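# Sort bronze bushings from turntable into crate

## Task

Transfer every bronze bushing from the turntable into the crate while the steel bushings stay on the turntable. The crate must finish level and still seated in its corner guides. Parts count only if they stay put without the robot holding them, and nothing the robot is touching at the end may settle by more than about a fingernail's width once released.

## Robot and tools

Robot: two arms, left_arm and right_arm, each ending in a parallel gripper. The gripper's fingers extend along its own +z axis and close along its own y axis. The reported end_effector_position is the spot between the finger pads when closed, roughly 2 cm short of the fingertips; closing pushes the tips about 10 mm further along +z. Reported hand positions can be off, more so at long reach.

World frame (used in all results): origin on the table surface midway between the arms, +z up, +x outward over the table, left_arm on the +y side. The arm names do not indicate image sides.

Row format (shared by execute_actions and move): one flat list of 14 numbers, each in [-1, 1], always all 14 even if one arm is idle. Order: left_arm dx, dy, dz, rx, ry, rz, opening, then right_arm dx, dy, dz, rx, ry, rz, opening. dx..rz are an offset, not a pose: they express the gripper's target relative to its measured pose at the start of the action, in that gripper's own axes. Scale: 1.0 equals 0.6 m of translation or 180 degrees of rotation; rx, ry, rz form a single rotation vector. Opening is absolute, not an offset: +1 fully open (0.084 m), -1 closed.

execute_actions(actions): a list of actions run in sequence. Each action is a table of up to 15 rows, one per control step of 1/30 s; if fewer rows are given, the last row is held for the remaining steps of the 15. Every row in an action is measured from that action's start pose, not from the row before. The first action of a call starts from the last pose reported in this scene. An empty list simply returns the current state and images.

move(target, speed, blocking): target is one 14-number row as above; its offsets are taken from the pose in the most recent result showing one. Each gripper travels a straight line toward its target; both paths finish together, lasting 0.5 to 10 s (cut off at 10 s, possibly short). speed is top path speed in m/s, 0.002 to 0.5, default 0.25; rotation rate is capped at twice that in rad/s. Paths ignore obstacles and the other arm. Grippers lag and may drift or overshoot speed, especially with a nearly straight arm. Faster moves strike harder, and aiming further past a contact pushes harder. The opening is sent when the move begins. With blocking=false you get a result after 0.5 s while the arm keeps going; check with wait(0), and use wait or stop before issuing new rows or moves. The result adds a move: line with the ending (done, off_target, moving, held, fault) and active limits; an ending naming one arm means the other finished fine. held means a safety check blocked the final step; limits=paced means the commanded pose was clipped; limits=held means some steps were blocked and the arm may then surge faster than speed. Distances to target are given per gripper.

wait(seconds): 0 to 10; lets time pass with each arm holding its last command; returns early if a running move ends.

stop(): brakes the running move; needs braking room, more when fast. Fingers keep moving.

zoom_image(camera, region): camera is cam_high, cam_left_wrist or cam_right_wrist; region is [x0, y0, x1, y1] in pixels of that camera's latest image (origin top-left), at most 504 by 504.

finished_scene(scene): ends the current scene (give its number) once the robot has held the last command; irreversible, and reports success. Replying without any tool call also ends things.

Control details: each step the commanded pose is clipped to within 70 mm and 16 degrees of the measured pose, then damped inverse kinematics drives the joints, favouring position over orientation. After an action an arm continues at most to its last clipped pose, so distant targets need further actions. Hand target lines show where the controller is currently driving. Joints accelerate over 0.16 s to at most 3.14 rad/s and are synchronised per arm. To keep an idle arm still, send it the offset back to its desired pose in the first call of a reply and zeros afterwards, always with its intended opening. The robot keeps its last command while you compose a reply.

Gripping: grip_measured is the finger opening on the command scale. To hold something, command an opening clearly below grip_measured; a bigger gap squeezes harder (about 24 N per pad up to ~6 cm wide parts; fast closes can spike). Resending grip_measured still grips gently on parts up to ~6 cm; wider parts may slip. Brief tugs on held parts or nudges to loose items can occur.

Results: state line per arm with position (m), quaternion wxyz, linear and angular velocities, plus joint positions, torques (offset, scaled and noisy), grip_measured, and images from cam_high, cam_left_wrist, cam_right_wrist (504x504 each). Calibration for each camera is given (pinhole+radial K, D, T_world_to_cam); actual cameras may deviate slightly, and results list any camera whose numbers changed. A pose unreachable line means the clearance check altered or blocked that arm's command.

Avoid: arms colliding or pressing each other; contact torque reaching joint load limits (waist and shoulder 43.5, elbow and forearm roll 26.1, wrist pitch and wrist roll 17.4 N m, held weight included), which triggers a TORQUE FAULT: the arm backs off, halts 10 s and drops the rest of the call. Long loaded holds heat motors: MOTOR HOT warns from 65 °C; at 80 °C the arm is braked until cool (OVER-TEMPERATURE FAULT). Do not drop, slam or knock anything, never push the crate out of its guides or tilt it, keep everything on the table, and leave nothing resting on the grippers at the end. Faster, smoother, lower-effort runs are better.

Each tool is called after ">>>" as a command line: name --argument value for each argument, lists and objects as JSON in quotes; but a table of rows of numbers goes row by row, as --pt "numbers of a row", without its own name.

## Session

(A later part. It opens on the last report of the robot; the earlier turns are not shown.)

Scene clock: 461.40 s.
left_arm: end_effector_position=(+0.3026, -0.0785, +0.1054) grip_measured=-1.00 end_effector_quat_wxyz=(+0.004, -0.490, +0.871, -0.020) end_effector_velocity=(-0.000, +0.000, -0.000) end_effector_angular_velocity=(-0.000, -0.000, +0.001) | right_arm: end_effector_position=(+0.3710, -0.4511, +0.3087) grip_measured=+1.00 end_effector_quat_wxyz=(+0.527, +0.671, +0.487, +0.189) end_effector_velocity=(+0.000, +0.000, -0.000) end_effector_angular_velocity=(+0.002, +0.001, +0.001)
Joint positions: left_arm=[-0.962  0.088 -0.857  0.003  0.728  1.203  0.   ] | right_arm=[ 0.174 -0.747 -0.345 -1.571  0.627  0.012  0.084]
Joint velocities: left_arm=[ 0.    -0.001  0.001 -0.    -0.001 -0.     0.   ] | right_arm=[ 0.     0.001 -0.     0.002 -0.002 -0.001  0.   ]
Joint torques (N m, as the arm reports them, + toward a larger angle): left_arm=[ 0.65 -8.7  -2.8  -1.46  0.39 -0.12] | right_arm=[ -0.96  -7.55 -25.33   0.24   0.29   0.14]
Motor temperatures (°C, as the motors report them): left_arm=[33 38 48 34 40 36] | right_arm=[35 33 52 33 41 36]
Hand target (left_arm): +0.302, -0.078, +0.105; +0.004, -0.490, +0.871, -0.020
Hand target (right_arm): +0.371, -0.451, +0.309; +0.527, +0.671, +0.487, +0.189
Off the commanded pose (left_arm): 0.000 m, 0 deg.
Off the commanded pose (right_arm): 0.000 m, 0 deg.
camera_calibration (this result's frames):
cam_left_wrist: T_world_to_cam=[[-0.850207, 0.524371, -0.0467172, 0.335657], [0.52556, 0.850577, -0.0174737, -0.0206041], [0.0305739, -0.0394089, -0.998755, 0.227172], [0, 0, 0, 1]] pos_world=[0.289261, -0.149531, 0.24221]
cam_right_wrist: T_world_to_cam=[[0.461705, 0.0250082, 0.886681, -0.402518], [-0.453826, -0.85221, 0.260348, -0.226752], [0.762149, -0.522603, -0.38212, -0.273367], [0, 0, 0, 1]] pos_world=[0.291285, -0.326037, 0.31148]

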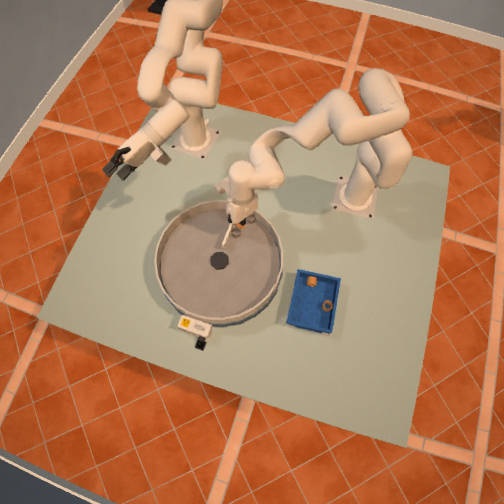

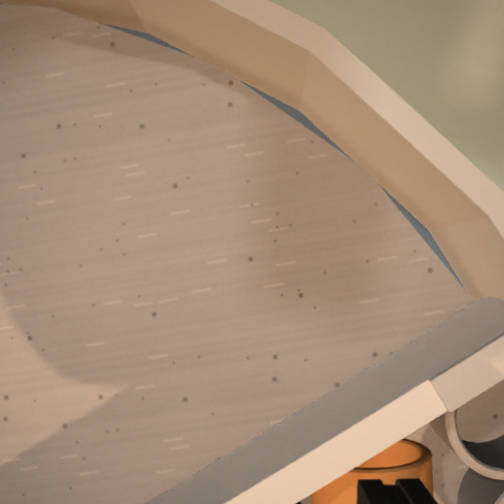

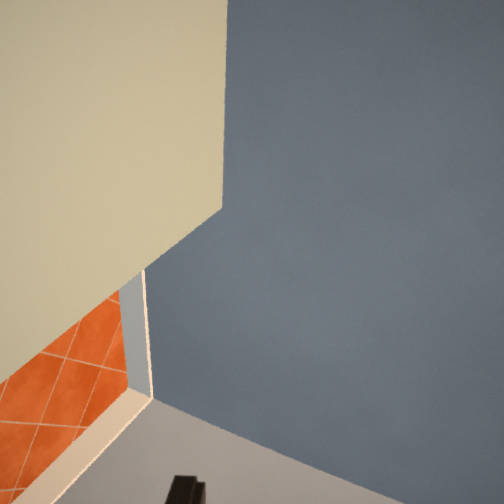

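>>> execute_actions --actions '[[[0,0,-0.02,0,0,0,0.0,0,0,0,0,0,0,1]],[[0,0,0,0,0,0,0.0,0,0,0,0,0,0,1]]]'

Scene clock: 470.93 s.
left_arm: end_effector_position=(+0.3011, -0.0760, +0.1148) grip_measured=-0.01 end_effector_quat_wxyz=(+0.004, -0.491, +0.871, -0.016) end_effector_velocity=(-0.000, +0.000, -0.000) end_effector_angular_velocity=(+0.001, +0.001, -0.001) | right_arm: end_effector_position=(+0.3710, -0.4511, +0.3087) grip_measured=+1.00 end_effector_quat_wxyz=(+0.527, +0.671, +0.487, +0.189) end_effector_velocity=(+0.000, +0.000, -0.000) end_effector_angular_velocity=(-0.000, -0.000, +0.000)
Joint positions: left_arm=[-0.961  0.066 -0.863  0.003  0.764  1.203  0.043] | right_arm=[ 0.174 -0.747 -0.345 -1.571  0.627  0.012  0.084]
Joint velocities: left_arm=[ 0.    -0.     0.001  0.     0.001  0.001  0.   ] | right_arm=[ 0.     0.     0.    -0.001 -0.     0.001  0.   ]
Joint torques (N m, as the arm reports them, + toward a larger angle): left_arm=[ -1.21 -27.27 -13.14  -1.57  -3.98  -0.09] | right_arm=[ -0.44  -7.55 -25.21   0.25   0.19   0.25]
Motor temperatures (°C, as the motors report them): left_arm=[33 37 45 34 39 36] | right_arm=[35 33 53 33 41 36]
Hand target (left_arm): +0.301, -0.076, +0.115; +0.004, -0.491, +0.871, -0.016
Hand target (right_arm): +0.371, -0.451, +0.309; +0.527, +0.671, +0.487, +0.189
Off the commanded pose (left_arm): 0.000 m, 0 deg.
Off the commanded pose (right_arm): 0.000 m, 0 deg.
camera_calibration (this result's frames):
cam_left_wrist: T_world_to_cam=[[-0.850694, 0.524169, -0.0395704, 0.332793], [0.525015, 0.850969, -0.0145317, -0.0219117], [0.0260561, -0.0331371, -0.999111, 0.238545], [0, 0, 0, 1]] pos_world=[0.288393, -0.147889, 0.251183]
cam_right_wrist: T_world_to_cam=[[0.461705, 0.0250081, 0.886681, -0.402518], [-0.453826, -0.85221, 0.260348, -0.226752], [0.762149, -0.522602, -0.38212, -0.273367], [0, 0, 0, 1]] pos_world=[0.291285, -0.326037, 0.311481]

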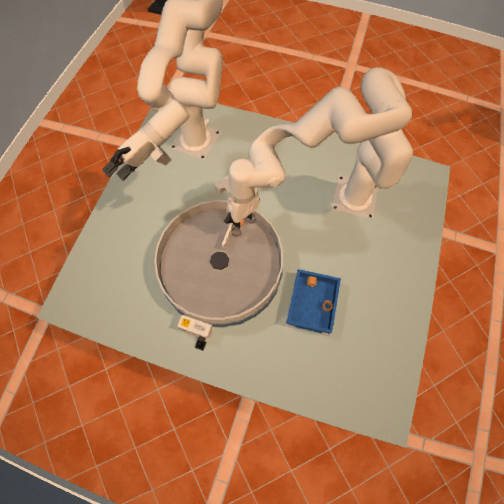

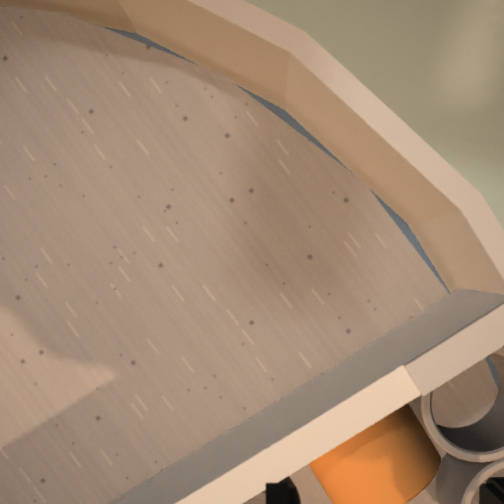

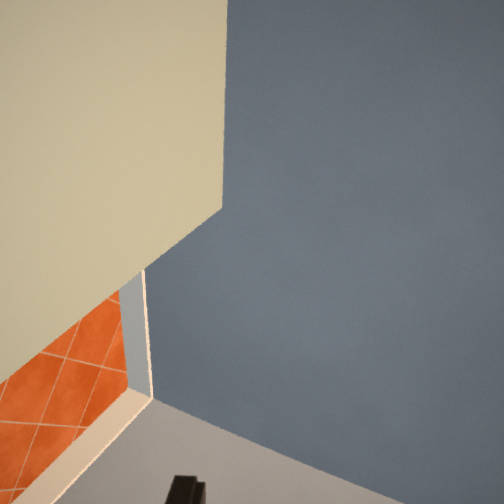

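Things shifted. Go up to view.

>>> move --target '[-0.06,0,-0.14,0,0,-0.176,1,0,0,0,0,0,0,1]' --speed 0.15

Scene clock: 476.93 s.
left_arm: end_effector_position=(+0.3178, -0.0428, +0.1980) grip_measured=+1.00 end_effector_quat_wxyz=(+0.001, +0.710, -0.704, +0.017) end_effector_velocity=(+0.001, +0.000, +0.001) end_effector_angular_velocity=(-0.001, -0.001, +0.007) | right_arm: end_effector_position=(+0.3710, -0.4511, +0.3087) grip_measured=+1.00 end_effector_quat_wxyz=(+0.527, +0.671, +0.487, +0.189) end_effector_velocity=(+0.000, +0.000, -0.000) end_effector_angular_velocity=(+0.001, +0.000, +0.001)
Joint positions: left_arm=[-0.884 -0.107 -0.926  0.     1.     0.73   0.084] | right_arm=[ 0.174 -0.747 -0.345 -1.571  0.627  0.012  0.084]
Joint velocities: left_arm=[ 0.001 -0.001 -0.002  0.     0.002 -0.006  0.   ] | right_arm=[ 0.     0.     0.     0.    -0.001 -0.     0.   ]
Joint torques (N m, as the arm reports them, + toward a larger angle): left_arm=[  0.69 -23.61 -12.4   -1.54  -2.41   0.16] | right_arm=[ -0.67  -7.44 -25.32   0.12   0.23   0.18]
Motor temperatures (°C, as the motors report them): left_arm=[33 38 47 34 40 36] | right_arm=[35 33 53 33 41 36]
Hand target (left_arm): +0.318, -0.043, +0.198; +0.001, +0.710, -0.704, +0.017
Hand target (right_arm): +0.371, -0.451, +0.309; +0.527, +0.671, +0.487, +0.189
Off the commanded pose (left_arm): 0.000 m, 0 deg.
Off the commanded pose (right_arm): 0.000 m, 0 deg.
move: done
camera_calibration (this result's frames):
cam_left_wrist: T_world_to_cam=[[-0.999563, -0.000636373, -0.0295365, 0.355734], [0.000236238, 0.999564, -0.0295306, 0.118417], [0.0295424, -0.0295247, -0.999127, 0.321414], [0, 0, 0, 1]] pos_world=[0.346055, -0.108649, 0.335138]
cam_right_wrist: T_world_to_cam=[[0.461705, 0.0250082, 0.886681, -0.402518], [-0.453826, -0.85221, 0.260348, -0.226752], [0.762149, -0.522602, -0.38212, -0.273367], [0, 0, 0, 1]] pos_world=[0.291285, -0.326037, 0.311481]

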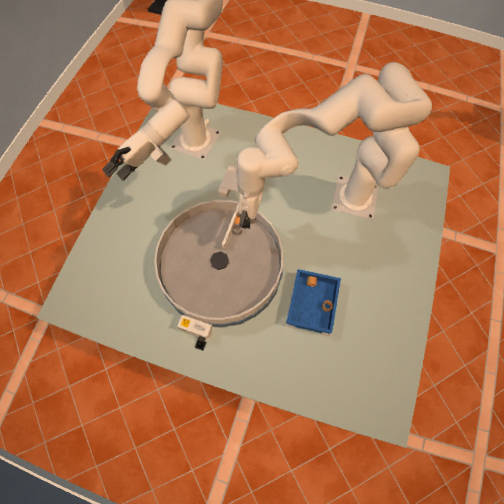

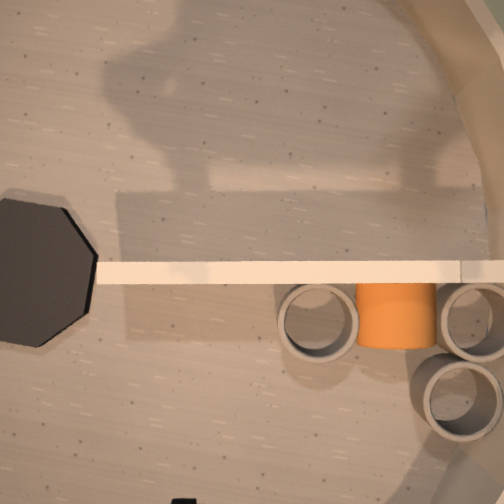

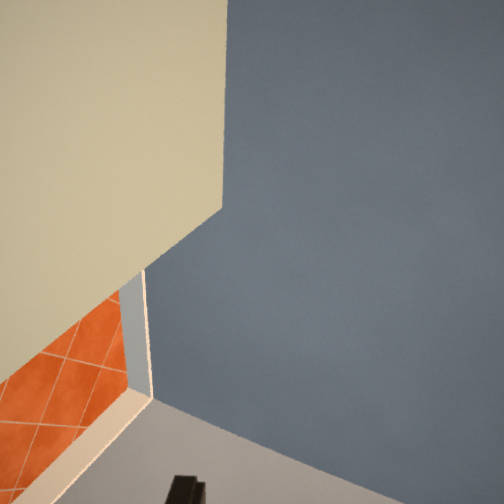

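>>> move --target '[0.008,0.025,0.11,0,0,0,0.19,0,0,0,0,0,0,1]' --speed 0.15

Scene clock: 486.17 s.
left_arm: end_effector_position=(+0.3045, -0.0498, +0.1324) grip_measured=+0.18 end_effector_quat_wxyz=(+0.001, +0.710, -0.704, +0.017) end_effector_velocity=(-0.002, +0.000, -0.004) end_effector_angular_velocity=(+0.004, +0.004, -0.001) | right_arm: end_effector_position=(+0.3710, -0.4511, +0.3087) grip_measured=+1.00 end_effector_quat_wxyz=(+0.527, +0.671, +0.487, +0.189) end_effector_velocity=(-0.000, +0.000, -0.000) end_effector_angular_velocity=(+0.002, +0.000, -0.001)
Joint positions: left_arm=[-0.918 -0.025 -0.813  0.001  0.803  0.695  0.052] | right_arm=[ 0.174 -0.747 -0.345 -1.571  0.627  0.012  0.084]
Joint velocities: left_arm=[-0.003  0.005  0.005  0.    -0.003 -0.003 -0.   ] | right_arm=[ 0.     0.     0.001  0.001 -0.     0.001  0.   ]
Joint torques (N m, as the arm reports them, + toward a larger angle): left_arm=[ -0.47 -24.58 -11.33  -1.19  -2.29   0.14] | right_arm=[ -0.59  -7.41 -25.23   0.32   0.2    0.35]
Motor temperatures (°C, as the motors report them): left_arm=[33 38 48 34 40 36] | right_arm=[35 33 53 33 41 36]
Hand target (left_arm): +0.304, -0.050, +0.132; +0.001, +0.710, -0.704, +0.017
Hand target (right_arm): +0.371, -0.451, +0.309; +0.527, +0.671, +0.487, +0.189
Off the commanded pose (left_arm): 0.001 m, 0 deg.
Off the commanded pose (right_arm): 0.000 m, 0 deg.
move: done
camera_calibration (this result's frames):
cam_left_wrist: T_world_to_cam=[[-0.999549, -0.000489053, -0.0300417, 0.340588], [0.000426968, 0.999535, -0.0304776, 0.123449], [0.0300427, -0.0304767, -0.999084, 0.255838], [0, 0, 0, 1]] pos_world=[0.332696, -0.115428, 0.269598]
cam_right_wrist: T_world_to_cam=[[0.461705, 0.0250083, 0.886681, -0.402518], [-0.453826, -0.85221, 0.260348, -0.226752], [0.762149, -0.522603, -0.38212, -0.273367], [0, 0, 0, 1]] pos_world=[0.291285, -0.326037, 0.31148]

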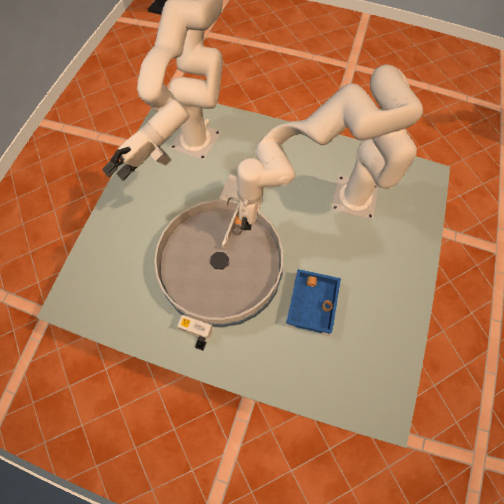

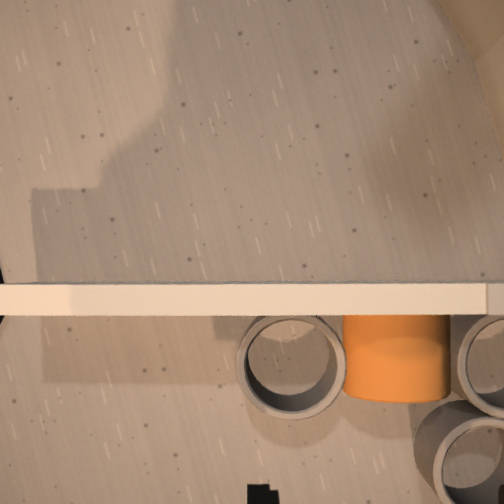

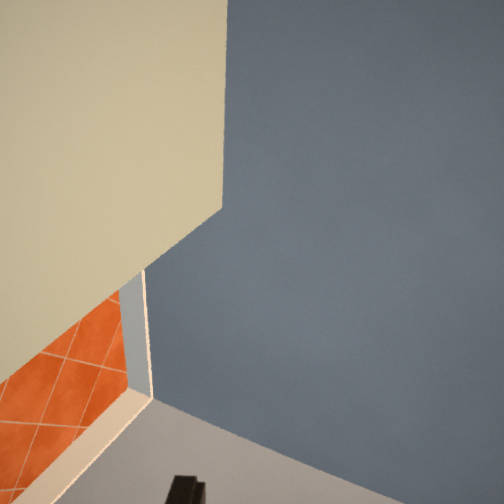

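>>> move --target '[0,-0.01,0.055,0,0,0,0.19,0,0,0,0,0,0,1]' --speed 0.025

Scene clock: 491.17 s.
left_arm: end_effector_position=(+0.3112, -0.0507, +0.0997) grip_measured=+0.18 end_effector_quat_wxyz=(+0.001, +0.710, -0.704, +0.017) end_effector_velocity=(+0.001, -0.001, -0.000) end_effector_angular_velocity=(-0.003, -0.003, -0.002) | right_arm: end_effector_position=(+0.3710, -0.4511, +0.3087) grip_measured=+1.00 end_effector_quat_wxyz=(+0.527, +0.671, +0.487, +0.189) end_effector_velocity=(+0.000, +0.000, +0.001) end_effector_angular_velocity=(-0.001, -0.001, +0.001)
Joint positions: left_arm=[-0.907  0.055 -0.798  0.001  0.709  0.706  0.052] | right_arm=[ 0.174 -0.747 -0.345 -1.571  0.627  0.012  0.084]
Joint velocities: left_arm=[-0.001  0.002 -0.001  0.    -0.006  0.001 -0.   ] | right_arm=[-0.    -0.001 -0.    -0.001 -0.    -0.     0.   ]
Joint torques (N m, as the arm reports them, + toward a larger angle): left_arm=[  0.09 -25.48 -11.09  -1.14  -2.11   0.36] | right_arm=[ -0.82  -7.44 -25.13   0.09   0.24   0.3 ]
Motor temperatures (°C, as the motors report them): left_arm=[33 38 48 34 40 36] | right_arm=[35 33 53 33 41 36]
Hand target (left_arm): +0.311, -0.051, +0.100; +0.001, +0.710, -0.704, +0.017
Hand target (right_arm): +0.371, -0.451, +0.309; +0.527, +0.671, +0.487, +0.189
Off the commanded pose (left_arm): 0.000 m, 0 deg.
Off the commanded pose (right_arm): 0.000 m, 0 deg.
move: done
camera_calibration (this result's frames):
cam_left_wrist: T_world_to_cam=[[-0.999549, -0.000380472, -0.0300282, 0.346338], [0.000539316, 0.999531, -0.0306168, 0.123355], [0.0300257, -0.0306192, -0.99908, 0.222981], [0, 0, 0, 1]] pos_world=[0.33942, -0.116338, 0.236952]
cam_right_wrist: T_world_to_cam=[[0.461705, 0.0250082, 0.886681, -0.402518], [-0.453826, -0.85221, 0.260348, -0.226752], [0.762149, -0.522603, -0.38212, -0.273367], [0, 0, 0, 1]] pos_world=[0.291285, -0.326037, 0.31148]

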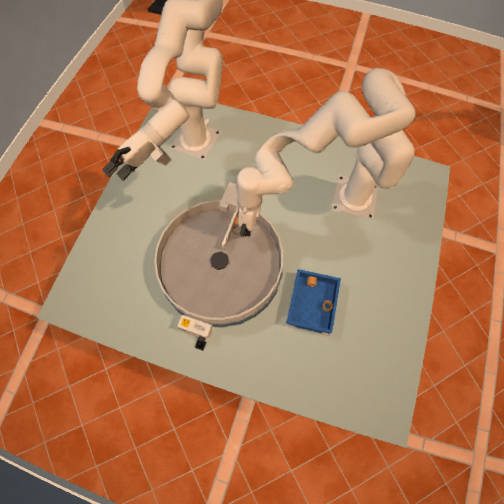

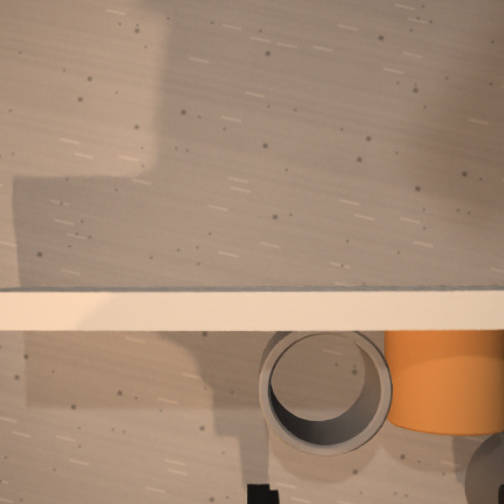

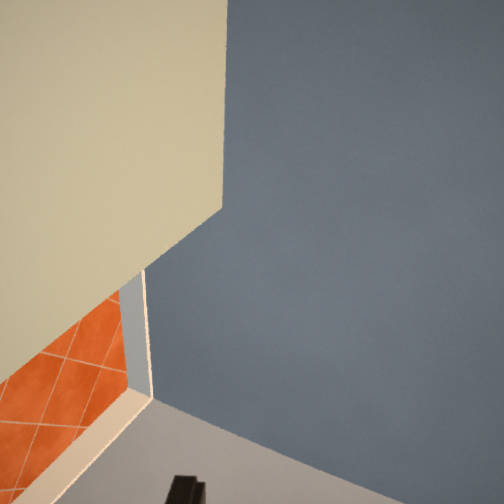

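In. Drag it left 7 cm and slightly away, gently.

>>> move --target '[-0.02,-0.12,0,0,0,0,0.19,0,0,0,0,0,0,1]' --speed 0.05

Scene clock: 495.57 s.
left_arm: end_effector_position=(+0.3829, -0.0382, +0.1011) grip_measured=+0.18 end_effector_quat_wxyz=(+0.001, +0.709, -0.705, +0.017) end_effector_velocity=(+0.001, -0.002, +0.001) end_effector_angular_velocity=(-0.002, -0.002, -0.002) | right_arm: end_effector_position=(+0.3710, -0.4511, +0.3087) grip_measured=+1.00 end_effector_quat_wxyz=(+0.527, +0.671, +0.487, +0.189) end_effector_velocity=(+0.000, -0.000, +0.000) end_effector_angular_velocity=(-0.001, -0.000, -0.001)
Joint positions: left_arm=[-0.776  0.177 -0.961 -0.006  0.75   0.842  0.052] | right_arm=[ 0.174 -0.747 -0.345 -1.571  0.627  0.012  0.084]
Joint velocities: left_arm=[-0.     0.002 -0.006 -0.001  0.     0.002 -0.   ] | right_arm=[-0.     0.001 -0.001 -0.001  0.001  0.     0.   ]
Joint torques (N m, as the arm reports them, + toward a larger angle): left_arm=[  0.33 -29.48 -10.98  -0.86  -2.51   0.13] | right_arm=[ -0.85  -7.59 -25.33   0.13   0.22   0.28]
Motor temperatures (°C, as the motors report them): left_arm=[33 38 48 34 40 36] | right_arm=[35 33 53 33 41 36]
Hand target (left_arm): +0.383, -0.038, +0.101; +0.001, +0.710, -0.704, +0.017
Hand target (right_arm): +0.371, -0.451, +0.309; +0.527, +0.671, +0.487, +0.189
Off the commanded pose (left_arm): 0.000 m, 0 deg.
Off the commanded pose (right_arm): 0.000 m, 0 deg.
move: done
camera_calibration (this result's frames):
cam_left_wrist: T_world_to_cam=[[-0.99955, -0.000299781, -0.0299964, 0.418055], [0.000612177, 0.999538, -0.0303884, 0.110841], [0.0299917, -0.0303931, -0.999088, 0.22258], [0, 0, 0, 1]] pos_world=[0.411123, -0.1039, 0.238285]
cam_right_wrist: T_world_to_cam=[[0.461705, 0.025008, 0.886681, -0.402518], [-0.453826, -0.85221, 0.260348, -0.226752], [0.762149, -0.522603, -0.38212, -0.273367], [0, 0, 0, 1]] pos_world=[0.291285, -0.326037, 0.31148]

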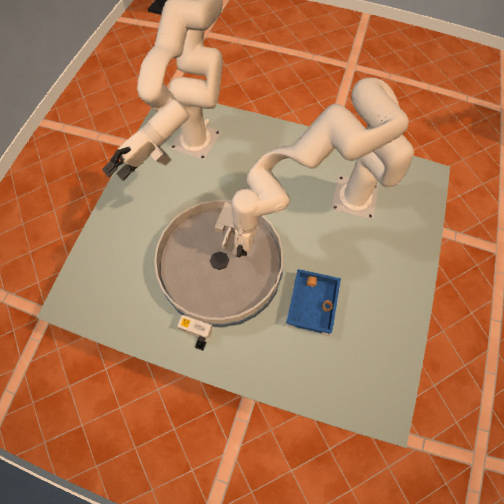

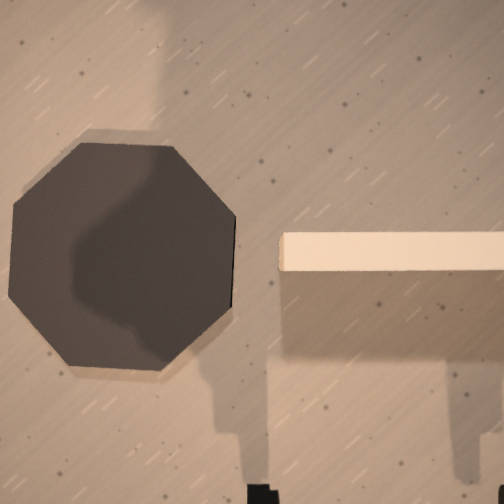

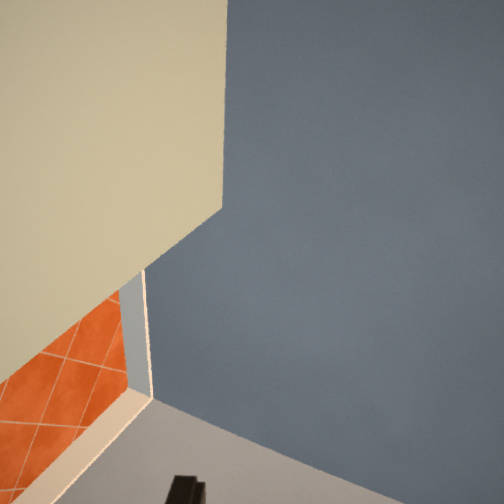

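Lift and return to the view.

>>> move --target '[-0.01,0.1,-0.165,0,0,0,1,0,0,0,0,0,0,1]' --speed 0.2

Scene clock: 499.90 s.
left_arm: end_effector_position=(+0.3207, -0.0296, +0.1978) grip_measured=+1.00 end_effector_quat_wxyz=(+0.001, +0.710, -0.704, +0.017) end_effector_velocity=(-0.001, -0.001, +0.004) end_effector_angular_velocity=(-0.004, -0.004, -0.001) | right_arm: end_effector_position=(+0.3710, -0.4511, +0.3087) grip_measured=+1.00 end_effector_quat_wxyz=(+0.527, +0.671, +0.487, +0.189) end_effector_velocity=(+0.000, +0.000, +0.000) end_effector_angular_velocity=(+0.000, -0.001, +0.001)
Joint positions: left_arm=[-0.858 -0.133 -0.898 -0.001  0.998  0.756  0.084] | right_arm=[ 0.174 -0.747 -0.345 -1.571  0.627  0.012  0.084]
Joint velocities: left_arm=[-0.003 -0.007 -0.003 -0.     0.004 -0.002  0.   ] | right_arm=[-0.    -0.    -0.    -0.001 -0.001  0.001  0.   ]
Joint torques (N m, as the arm reports them, + toward a larger angle): left_arm=[  0.02 -22.08 -12.3   -1.27  -2.17   0.29] | right_arm=[ -0.42  -7.5  -25.27   0.29   0.24   0.26]
Motor temperatures (°C, as the motors report them): left_arm=[33 38 49 34 40 36] | right_arm=[35 33 53 33 41 36]
Hand target (left_arm): +0.321, -0.030, +0.198; +0.001, +0.710, -0.704, +0.017
Hand target (right_arm): +0.371, -0.451, +0.309; +0.527, +0.671, +0.487, +0.189
Off the commanded pose (left_arm): 0.001 m, 0 deg.
Off the commanded pose (right_arm): 0.000 m, 0 deg.
move: done
camera_calibration (this result's frames):
cam_left_wrist: T_world_to_cam=[[-0.999566, -0.00074579, -0.0294375, 0.35861], [0.000122939, 0.999565, -0.0294982, 0.105225], [0.0294466, -0.029489, -0.999131, 0.321549], [0, 0, 0, 1]] pos_world=[0.348973, -0.0954301, 0.33493]
cam_right_wrist: T_world_to_cam=[[0.461705, 0.025008, 0.886681, -0.402518], [-0.453826, -0.85221, 0.260348, -0.226752], [0.762149, -0.522603, -0.38212, -0.273367], [0, 0, 0, 1]] pos_world=[0.291285, -0.326037, 0.31148]

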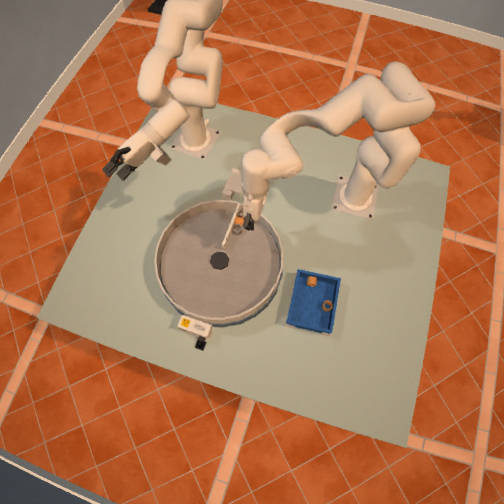

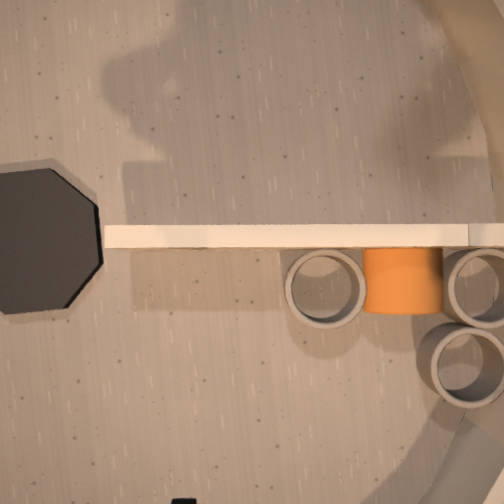

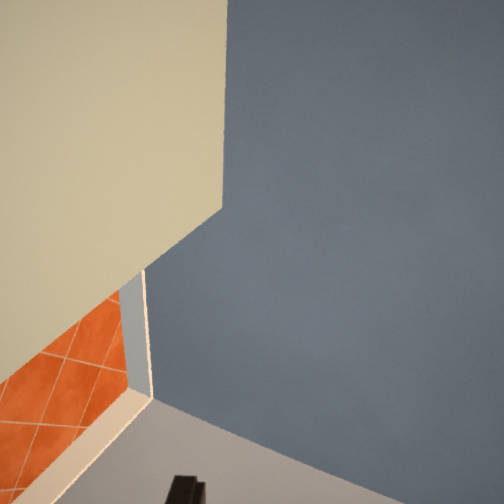

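>>> move --target '[0.008,0.003,0.182,0,0,0,-0.05,0,0,0,0,0,0,1]' --speed 0.1

Scene clock: 528.53 s.
left_arm: end_effector_position=(+0.3215, -0.0376, +0.0893) grip_measured=-0.06 end_effector_quat_wxyz=(+0.001, +0.710, -0.704, +0.017) end_effector_velocity=(-0.000, +0.001, -0.003) end_effector_angular_velocity=(+0.002, +0.002, +0.000) | right_arm: end_effector_position=(+0.3710, -0.4511, +0.3087) grip_measured=+1.00 end_effector_quat_wxyz=(+0.527, +0.671, +0.487, +0.189) end_effector_velocity=(-0.000, +0.000, -0.001) end_effector_angular_velocity=(-0.000, +0.002, +0.000)
Joint positions: left_arm=[-0.87   0.069 -0.78  -0.001  0.676  0.745  0.041] | right_arm=[ 0.174 -0.747 -0.345 -1.571  0.627  0.012  0.084]
Joint velocities: left_arm=[ 0.     0.005  0.002  0.    -0.005  0.    -0.   ] | right_arm=[-0.    -0.     0.001  0.    -0.    -0.001  0.   ]
Joint torques (N m, as the arm reports them, + toward a larger angle): left_arm=[  0.54 -24.98 -10.81  -1.23  -2.41   0.2 ] | right_arm=[ -0.55  -7.01 -25.33   0.15   0.21   0.32]
Motor temperatures (°C, as the motors report them): left_arm=[33 38 50 34 40 36] | right_arm=[35 33 53 33 41 36]
Hand target (left_arm): +0.321, -0.037, +0.089; +0.001, +0.710, -0.704, +0.017
Hand target (right_arm): +0.371, -0.451, +0.309; +0.527, +0.671, +0.487, +0.189
Off the commanded pose (left_arm): 0.001 m, 0 deg.
Off the commanded pose (right_arm): 0.000 m, 0 deg.
move: done
camera_calibration (this result's frames):
cam_left_wrist: T_world_to_cam=[[-0.999556, -0.000390208, -0.0298064, 0.356256], [0.000516623, 0.999537, -0.0304103, 0.109992], [0.0298045, -0.0304122, -0.999093, 0.212716], [0, 0, 0, 1]] pos_world=[0.349701, -0.103333, 0.226487]
cam_right_wrist: T_world_to_cam=[[0.461705, 0.0250079, 0.886681, -0.402518], [-0.453826, -0.85221, 0.260348, -0.226752], [0.762149, -0.522603, -0.38212, -0.273367], [0, 0, 0, 1]] pos_world=[0.291285, -0.326037, 0.31148]

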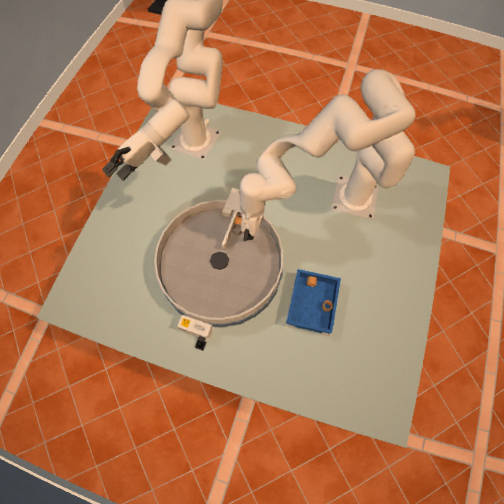

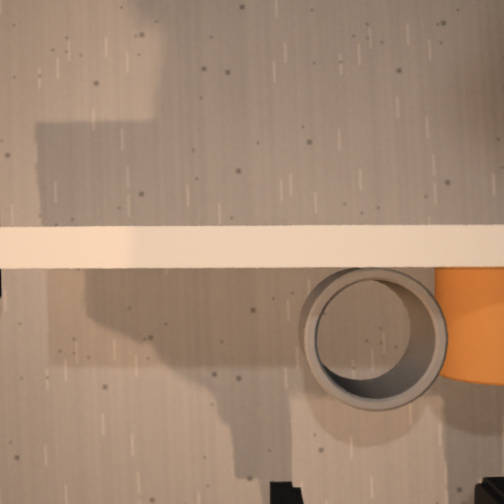

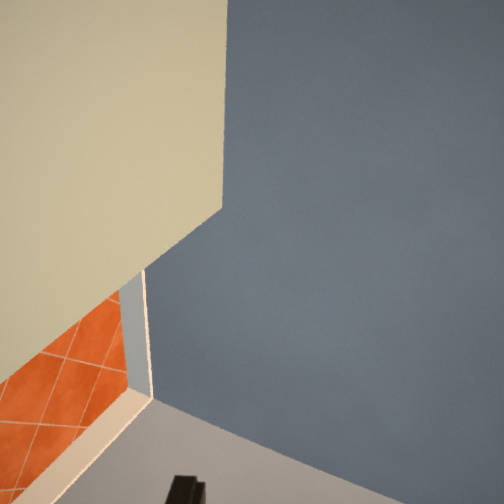

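>>> move --target '[0.075,0.037,0,0,0,0,-0.05,0,0,0,0,0,0,1]' --speed 0.03

Scene clock: 543.63 s.
left_arm: end_effector_position=(+0.3303, -0.0490, +0.0913) grip_measured=-0.06 end_effector_quat_wxyz=(-0.005, +0.736, -0.676, +0.012) end_effector_velocity=(-0.001, -0.001, -0.000) end_effector_angular_velocity=(+0.000, -0.000, -0.003) | right_arm: end_effector_position=(+0.3710, -0.4511, +0.3087) grip_measured=+1.00 end_effector_quat_wxyz=(+0.527, +0.671, +0.487, +0.189) end_effector_velocity=(-0.000, +0.000, -0.000) end_effector_angular_velocity=(+0.000, +0.001, +0.000)
Joint positions: left_arm=[-0.877  0.113 -0.846  0.017  0.709  0.646  0.041] | right_arm=[ 0.174 -0.747 -0.345 -1.571  0.627  0.012  0.084]
Joint velocities: left_arm=[-0.003 -0.     0.     0.001  0.    -0.    -0.   ] | right_arm=[-0.     0.     0.    -0.    -0.001 -0.     0.   ]
Joint torques (N m, as the arm reports them, + toward a larger angle): left_arm=[  0.45 -26.35 -10.86  -0.83  -2.48   0.31] | right_arm=[ -0.65  -7.3  -25.35   0.13   0.2    0.35]
Motor temperatures (°C, as the motors report them): left_arm=[33 38 49 34 40 36] | right_arm=[35 33 53 33 41 36]
Hand target (left_arm): +0.330, -0.049, +0.091; -0.005, +0.736, -0.676, +0.012
Hand target (right_arm): +0.371, -0.451, +0.309; +0.527, +0.671, +0.487, +0.189
Off the commanded pose (left_arm): 0.046 m, 5 deg.
Off the commanded pose (right_arm): 0.000 m, 0 deg.
TORQUE FAULT: the external load on joint 1 (waist) of the left arm reached its load limit, and that arm stopped for 10 seconds. That time counts as 18 of the actions that you can send in this scene. A torque fault stops only its own arm. That arm's remaining commands of this call were not run. Joint 1 (waist) of that arm moved back by up to 3 degrees. That arm holds there, with its grip as last carried out, and accepts commands again: back off and push less far. That arm stops again, at the same cost, whenever a joint's load reaches its limit.
move: fault (left_arm)
camera_calibration (this result's frames):
cam_left_wrist: T_world_to_cam=[[-0.996486, -0.0780062, -0.0305176, 0.360405], [-0.0775279, 0.996853, -0.0165571, 0.145758], [0.0317132, -0.014133, -0.999397, 0.214269], [0, 0, 0, 1]] pos_world=[0.363644, -0.114157, 0.227552]
cam_right_wrist: T_world_to_cam=[[0.461705, 0.0250079, 0.886681, -0.402518], [-0.453826, -0.85221, 0.260348, -0.226752], [0.762149, -0.522603, -0.38212, -0.273367], [0, 0, 0, 1]] pos_world=[0.291285, -0.326037, 0.311481]

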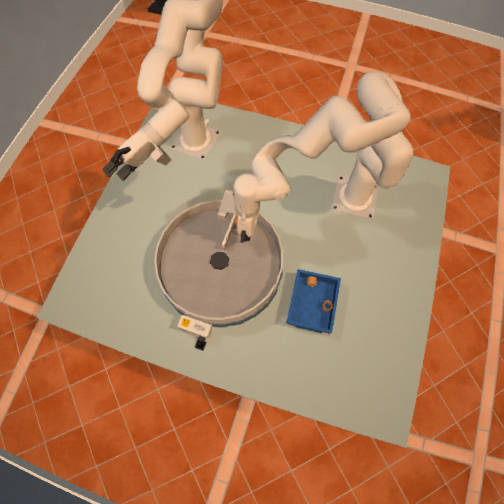

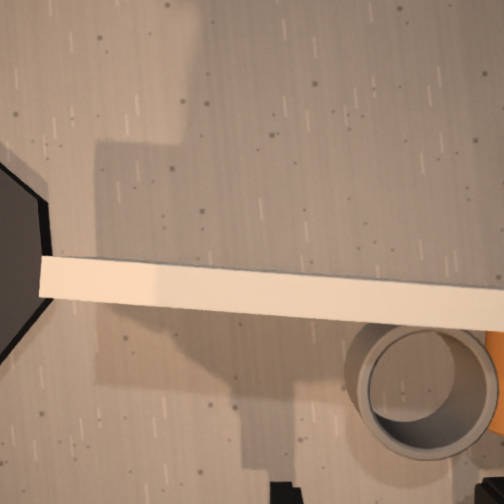

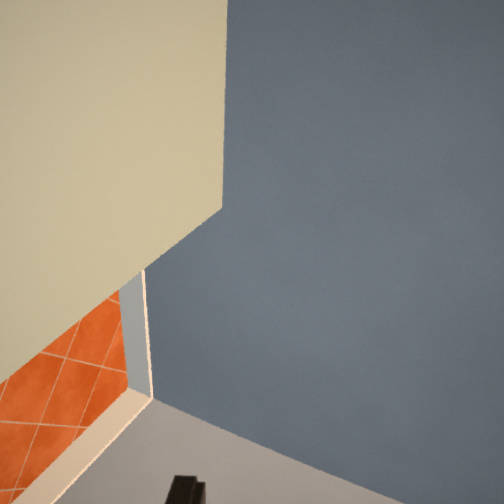

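>>> move --target '[-0.03,0.015,-0.18,0,0,0.025,0.19,0,0,0,0,0,0,1]' --speed 0.2

Scene clock: 559.50 s.
left_arm: end_effector_position=(+0.3170, -0.0302, +0.1979) grip_measured=+0.18 end_effector_quat_wxyz=(-0.005, +0.710, -0.705, +0.011) end_effector_velocity=(+0.002, -0.001, +0.006) end_effector_angular_velocity=(-0.005, -0.005, +0.001) | right_arm: end_effector_position=(+0.3710, -0.4511, +0.3087) grip_measured=+1.00 end_effector_quat_wxyz=(+0.527, +0.671, +0.487, +0.189) end_effector_velocity=(-0.000, -0.000, +0.000) end_effector_angular_velocity=(-0.002, +0.000, +0.000)
Joint positions: left_arm=[-0.871 -0.132 -0.903  0.013  1.012  0.736  0.052] | right_arm=[ 0.174 -0.747 -0.345 -1.571  0.627  0.012  0.084]
Joint velocities: left_arm=[ 0.002 -0.007 -0.008 -0.     0.007  0.     0.   ] | right_arm=[-0.     0.     0.    -0.002  0.001 -0.     0.   ]
Joint torques (N m, as the arm reports them, + toward a larger angle): left_arm=[ -0.16 -22.34 -12.25  -1.31  -2.41  -0.12] | right_arm=[ -0.62  -7.34 -25.32   0.16   0.23   0.31]
Motor temperatures (°C, as the motors report them): left_arm=[33 39 49 34 40 36] | right_arm=[35 33 53 33 41 36]
Hand target (left_arm): +0.317, -0.030, +0.199; -0.005, +0.710, -0.705, +0.012
Hand target (right_arm): +0.371, -0.451, +0.309; +0.527, +0.671, +0.487, +0.189
Off the commanded pose (left_arm): 0.001 m, 0 deg.
Off the commanded pose (right_arm): 0.000 m, 0 deg.
move: done
camera_calibration (this result's frames):
cam_left_wrist: T_world_to_cam=[[-0.999532, 0.0000175058, -0.0305814, 0.355235], [0.000426971, 0.99991, -0.0133829, 0.102572], [0.0305785, -0.0133897, -0.999443, 0.321922], [0, 0, 0, 1]] pos_world=[0.345181, -0.098259, 0.333979]
cam_right_wrist: T_world_to_cam=[[0.461705, 0.0250079, 0.886681, -0.402518], [-0.453826, -0.85221, 0.260348, -0.226752], [0.762149, -0.522602, -0.38212, -0.273367], [0, 0, 0, 1]] pos_world=[0.291285, -0.326037, 0.31148]

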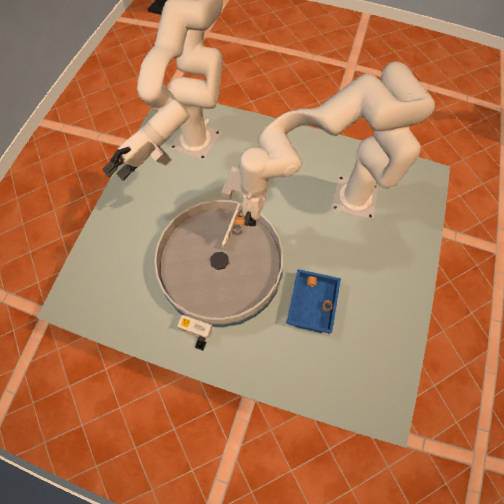

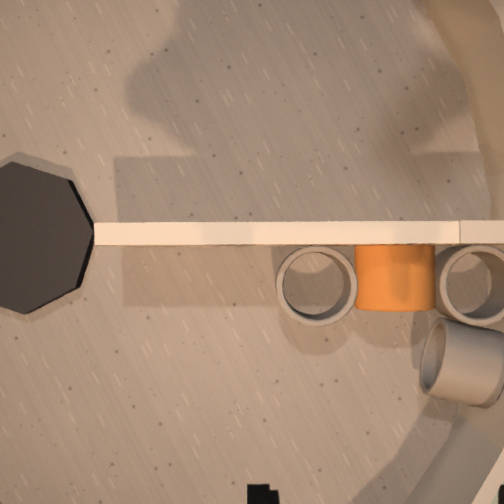

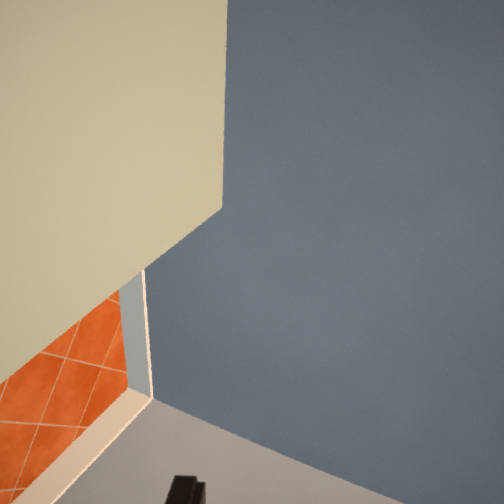

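>>> move --target '[0.111,0.01,0.138,0,0,0,-1,0,0,0,0,0,0,1]' --speed 0.08

Scene clock: 566.60 s.
left_arm: end_effector_position=(+0.3147, -0.0992, +0.1188) grip_measured=-1.00 end_effector_quat_wxyz=(-0.005, +0.710, -0.705, +0.015) end_effector_velocity=(+0.000, +0.000, -0.002) end_effector_angular_velocity=(+0.002, +0.002, +0.002) | right_arm: end_effector_position=(+0.3710, -0.4511, +0.3087) grip_measured=+1.00 end_effector_quat_wxyz=(+0.527, +0.671, +0.487, +0.189) end_effector_velocity=(-0.000, -0.000, +0.000) end_effector_angular_velocity=(-0.001, +0.001, -0.001)
Joint positions: left_arm=[-0.972  0.144 -0.977  0.018  0.806  0.629  0.   ] | right_arm=[ 0.174 -0.747 -0.345 -1.571  0.627  0.012  0.084]
Joint velocities: left_arm=[ 0.     0.005 -0.001 -0.    -0.001 -0.002  0.   ] | right_arm=[ 0.     0.    -0.     0.001  0.002 -0.001  0.   ]
Joint torques (N m, as the arm reports them, + toward a larger angle): left_arm=[ -0.29 -16.31  -6.81  -0.87  -1.82   0.11] | right_arm=[ -0.86  -7.55 -25.13   0.06   0.13   0.27]
Motor temperatures (°C, as the motors report them): left_arm=[33 38 49 34 40 36] | right_arm=[35 33 54 33 41 36]
Hand target (left_arm): +0.313, -0.098, +0.116; -0.005, +0.709, -0.705, +0.011
Hand target (right_arm): +0.371, -0.451, +0.309; +0.527, +0.671, +0.487, +0.189
Off the commanded pose (left_arm): 0.004 m, 0 deg.
Off the commanded pose (right_arm): 0.000 m, 0 deg.
move: off_target (left_arm)
camera_calibration (this result's frames):
cam_left_wrist: T_world_to_cam=[[-0.999399, -0.000135333, -0.0346623, 0.350892], [0.000525784, 0.999818, -0.0190633, 0.171071], [0.0346586, -0.01907, -0.999217, 0.240142], [0, 0, 0, 1]] pos_world=[0.342269, -0.166413, 0.255378]
cam_right_wrist: T_world_to_cam=[[0.461705, 0.0250078, 0.886681, -0.402518], [-0.453826, -0.85221, 0.260348, -0.226752], [0.762149, -0.522602, -0.38212, -0.273367], [0, 0, 0, 1]] pos_world=[0.291285, -0.326037, 0.311481]

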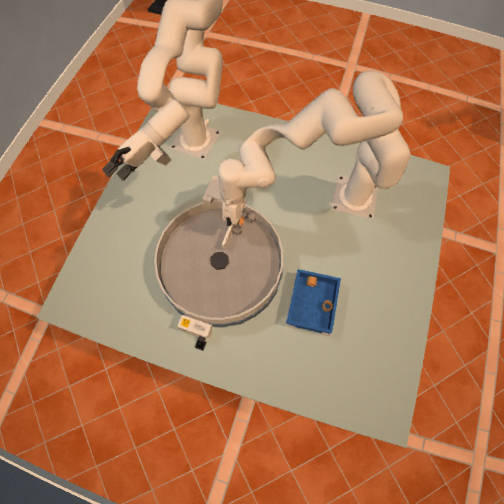

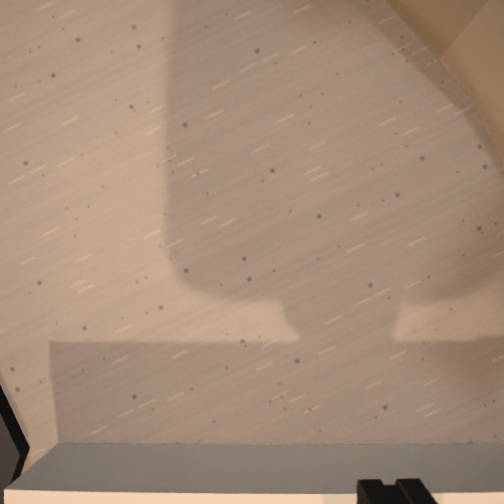

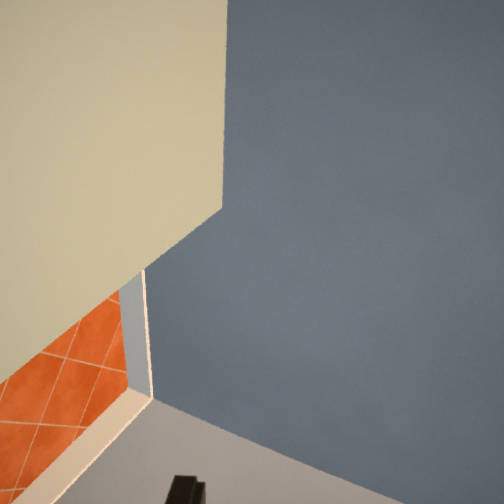

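Overshot by about 14 mm, so the tip is on the fence. Lifting off and moving over the bronze.

>>> move --target '[-0.023,0.023,-0.033,0,0,0,-1,0,0,0,0,0,0,1]' --speed 0.05

Scene clock: 572.00 s.
left_arm: end_effector_position=(+0.3002, -0.0850, +0.1375) grip_measured=-1.00 end_effector_quat_wxyz=(-0.005, +0.710, -0.705, +0.014) end_effector_velocity=(+0.000, +0.000, +0.002) end_effector_angular_velocity=(-0.003, -0.002, +0.002) | right_arm: end_effector_position=(+0.3710, -0.4511, +0.3087) grip_measured=+1.00 end_effector_quat_wxyz=(+0.527, +0.671, +0.487, +0.189) end_effector_velocity=(+0.000, -0.000, +0.000) end_effector_angular_velocity=(+0.001, -0.001, -0.002)
Joint positions: left_arm=[-0.979  0.05  -0.921  0.018  0.843  0.623  0.   ] | right_arm=[ 0.174 -0.747 -0.345 -1.571  0.627  0.012  0.084]
Joint velocities: left_arm=[ 0.001 -0.005  0.001 -0.     0.001 -0.001  0.   ] | right_arm=[-0.     0.001 -0.001  0.001  0.001  0.001  0.   ]
Joint torques (N m, as the arm reports them, + toward a larger angle): left_arm=[  0.37 -26.72 -11.52  -1.28  -2.18  -0.02] | right_arm=[ -0.55  -7.48 -25.33   0.3    0.25   0.23]
Motor temperatures (°C, as the motors report them): left_arm=[33 38 47 34 40 36] | right_arm=[35 33 54 33 41 36]
Hand target (left_arm): +0.300, -0.085, +0.138; -0.005, +0.710, -0.704, +0.015
Hand target (right_arm): +0.371, -0.451, +0.309; +0.527, +0.671, +0.487, +0.189
Off the commanded pose (left_arm): 0.001 m, 0 deg.
Off the commanded pose (right_arm): 0.000 m, 0 deg.
move: done
camera_calibration (this result's frames):
cam_left_wrist: T_world_to_cam=[[-0.999417, -0.00013933, -0.0341408, 0.336983], [0.000486221, 0.999832, -0.0183137, 0.157188], [0.0341376, -0.0183196, -0.999249, 0.25984], [0, 0, 0, 1]] pos_world=[0.32784, -0.152355, 0.274028]
cam_right_wrist: T_world_to_cam=[[0.461705, 0.0250078, 0.886681, -0.402518], [-0.453826, -0.85221, 0.260348, -0.226752], [0.762149, -0.522602, -0.38212, -0.273367], [0, 0, 0, 1]] pos_world=[0.291285, -0.326037, 0.31148]

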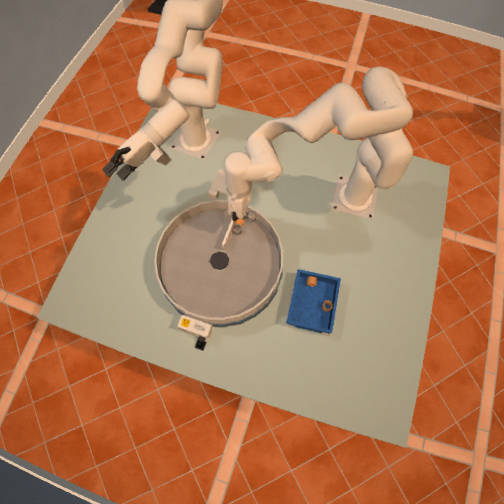

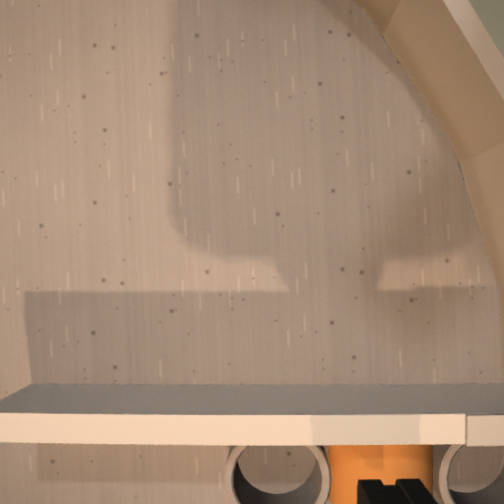

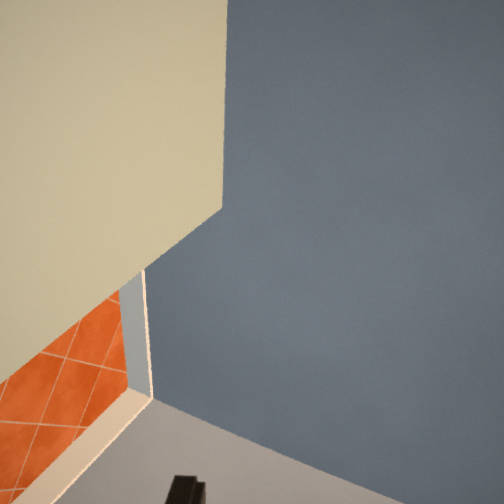

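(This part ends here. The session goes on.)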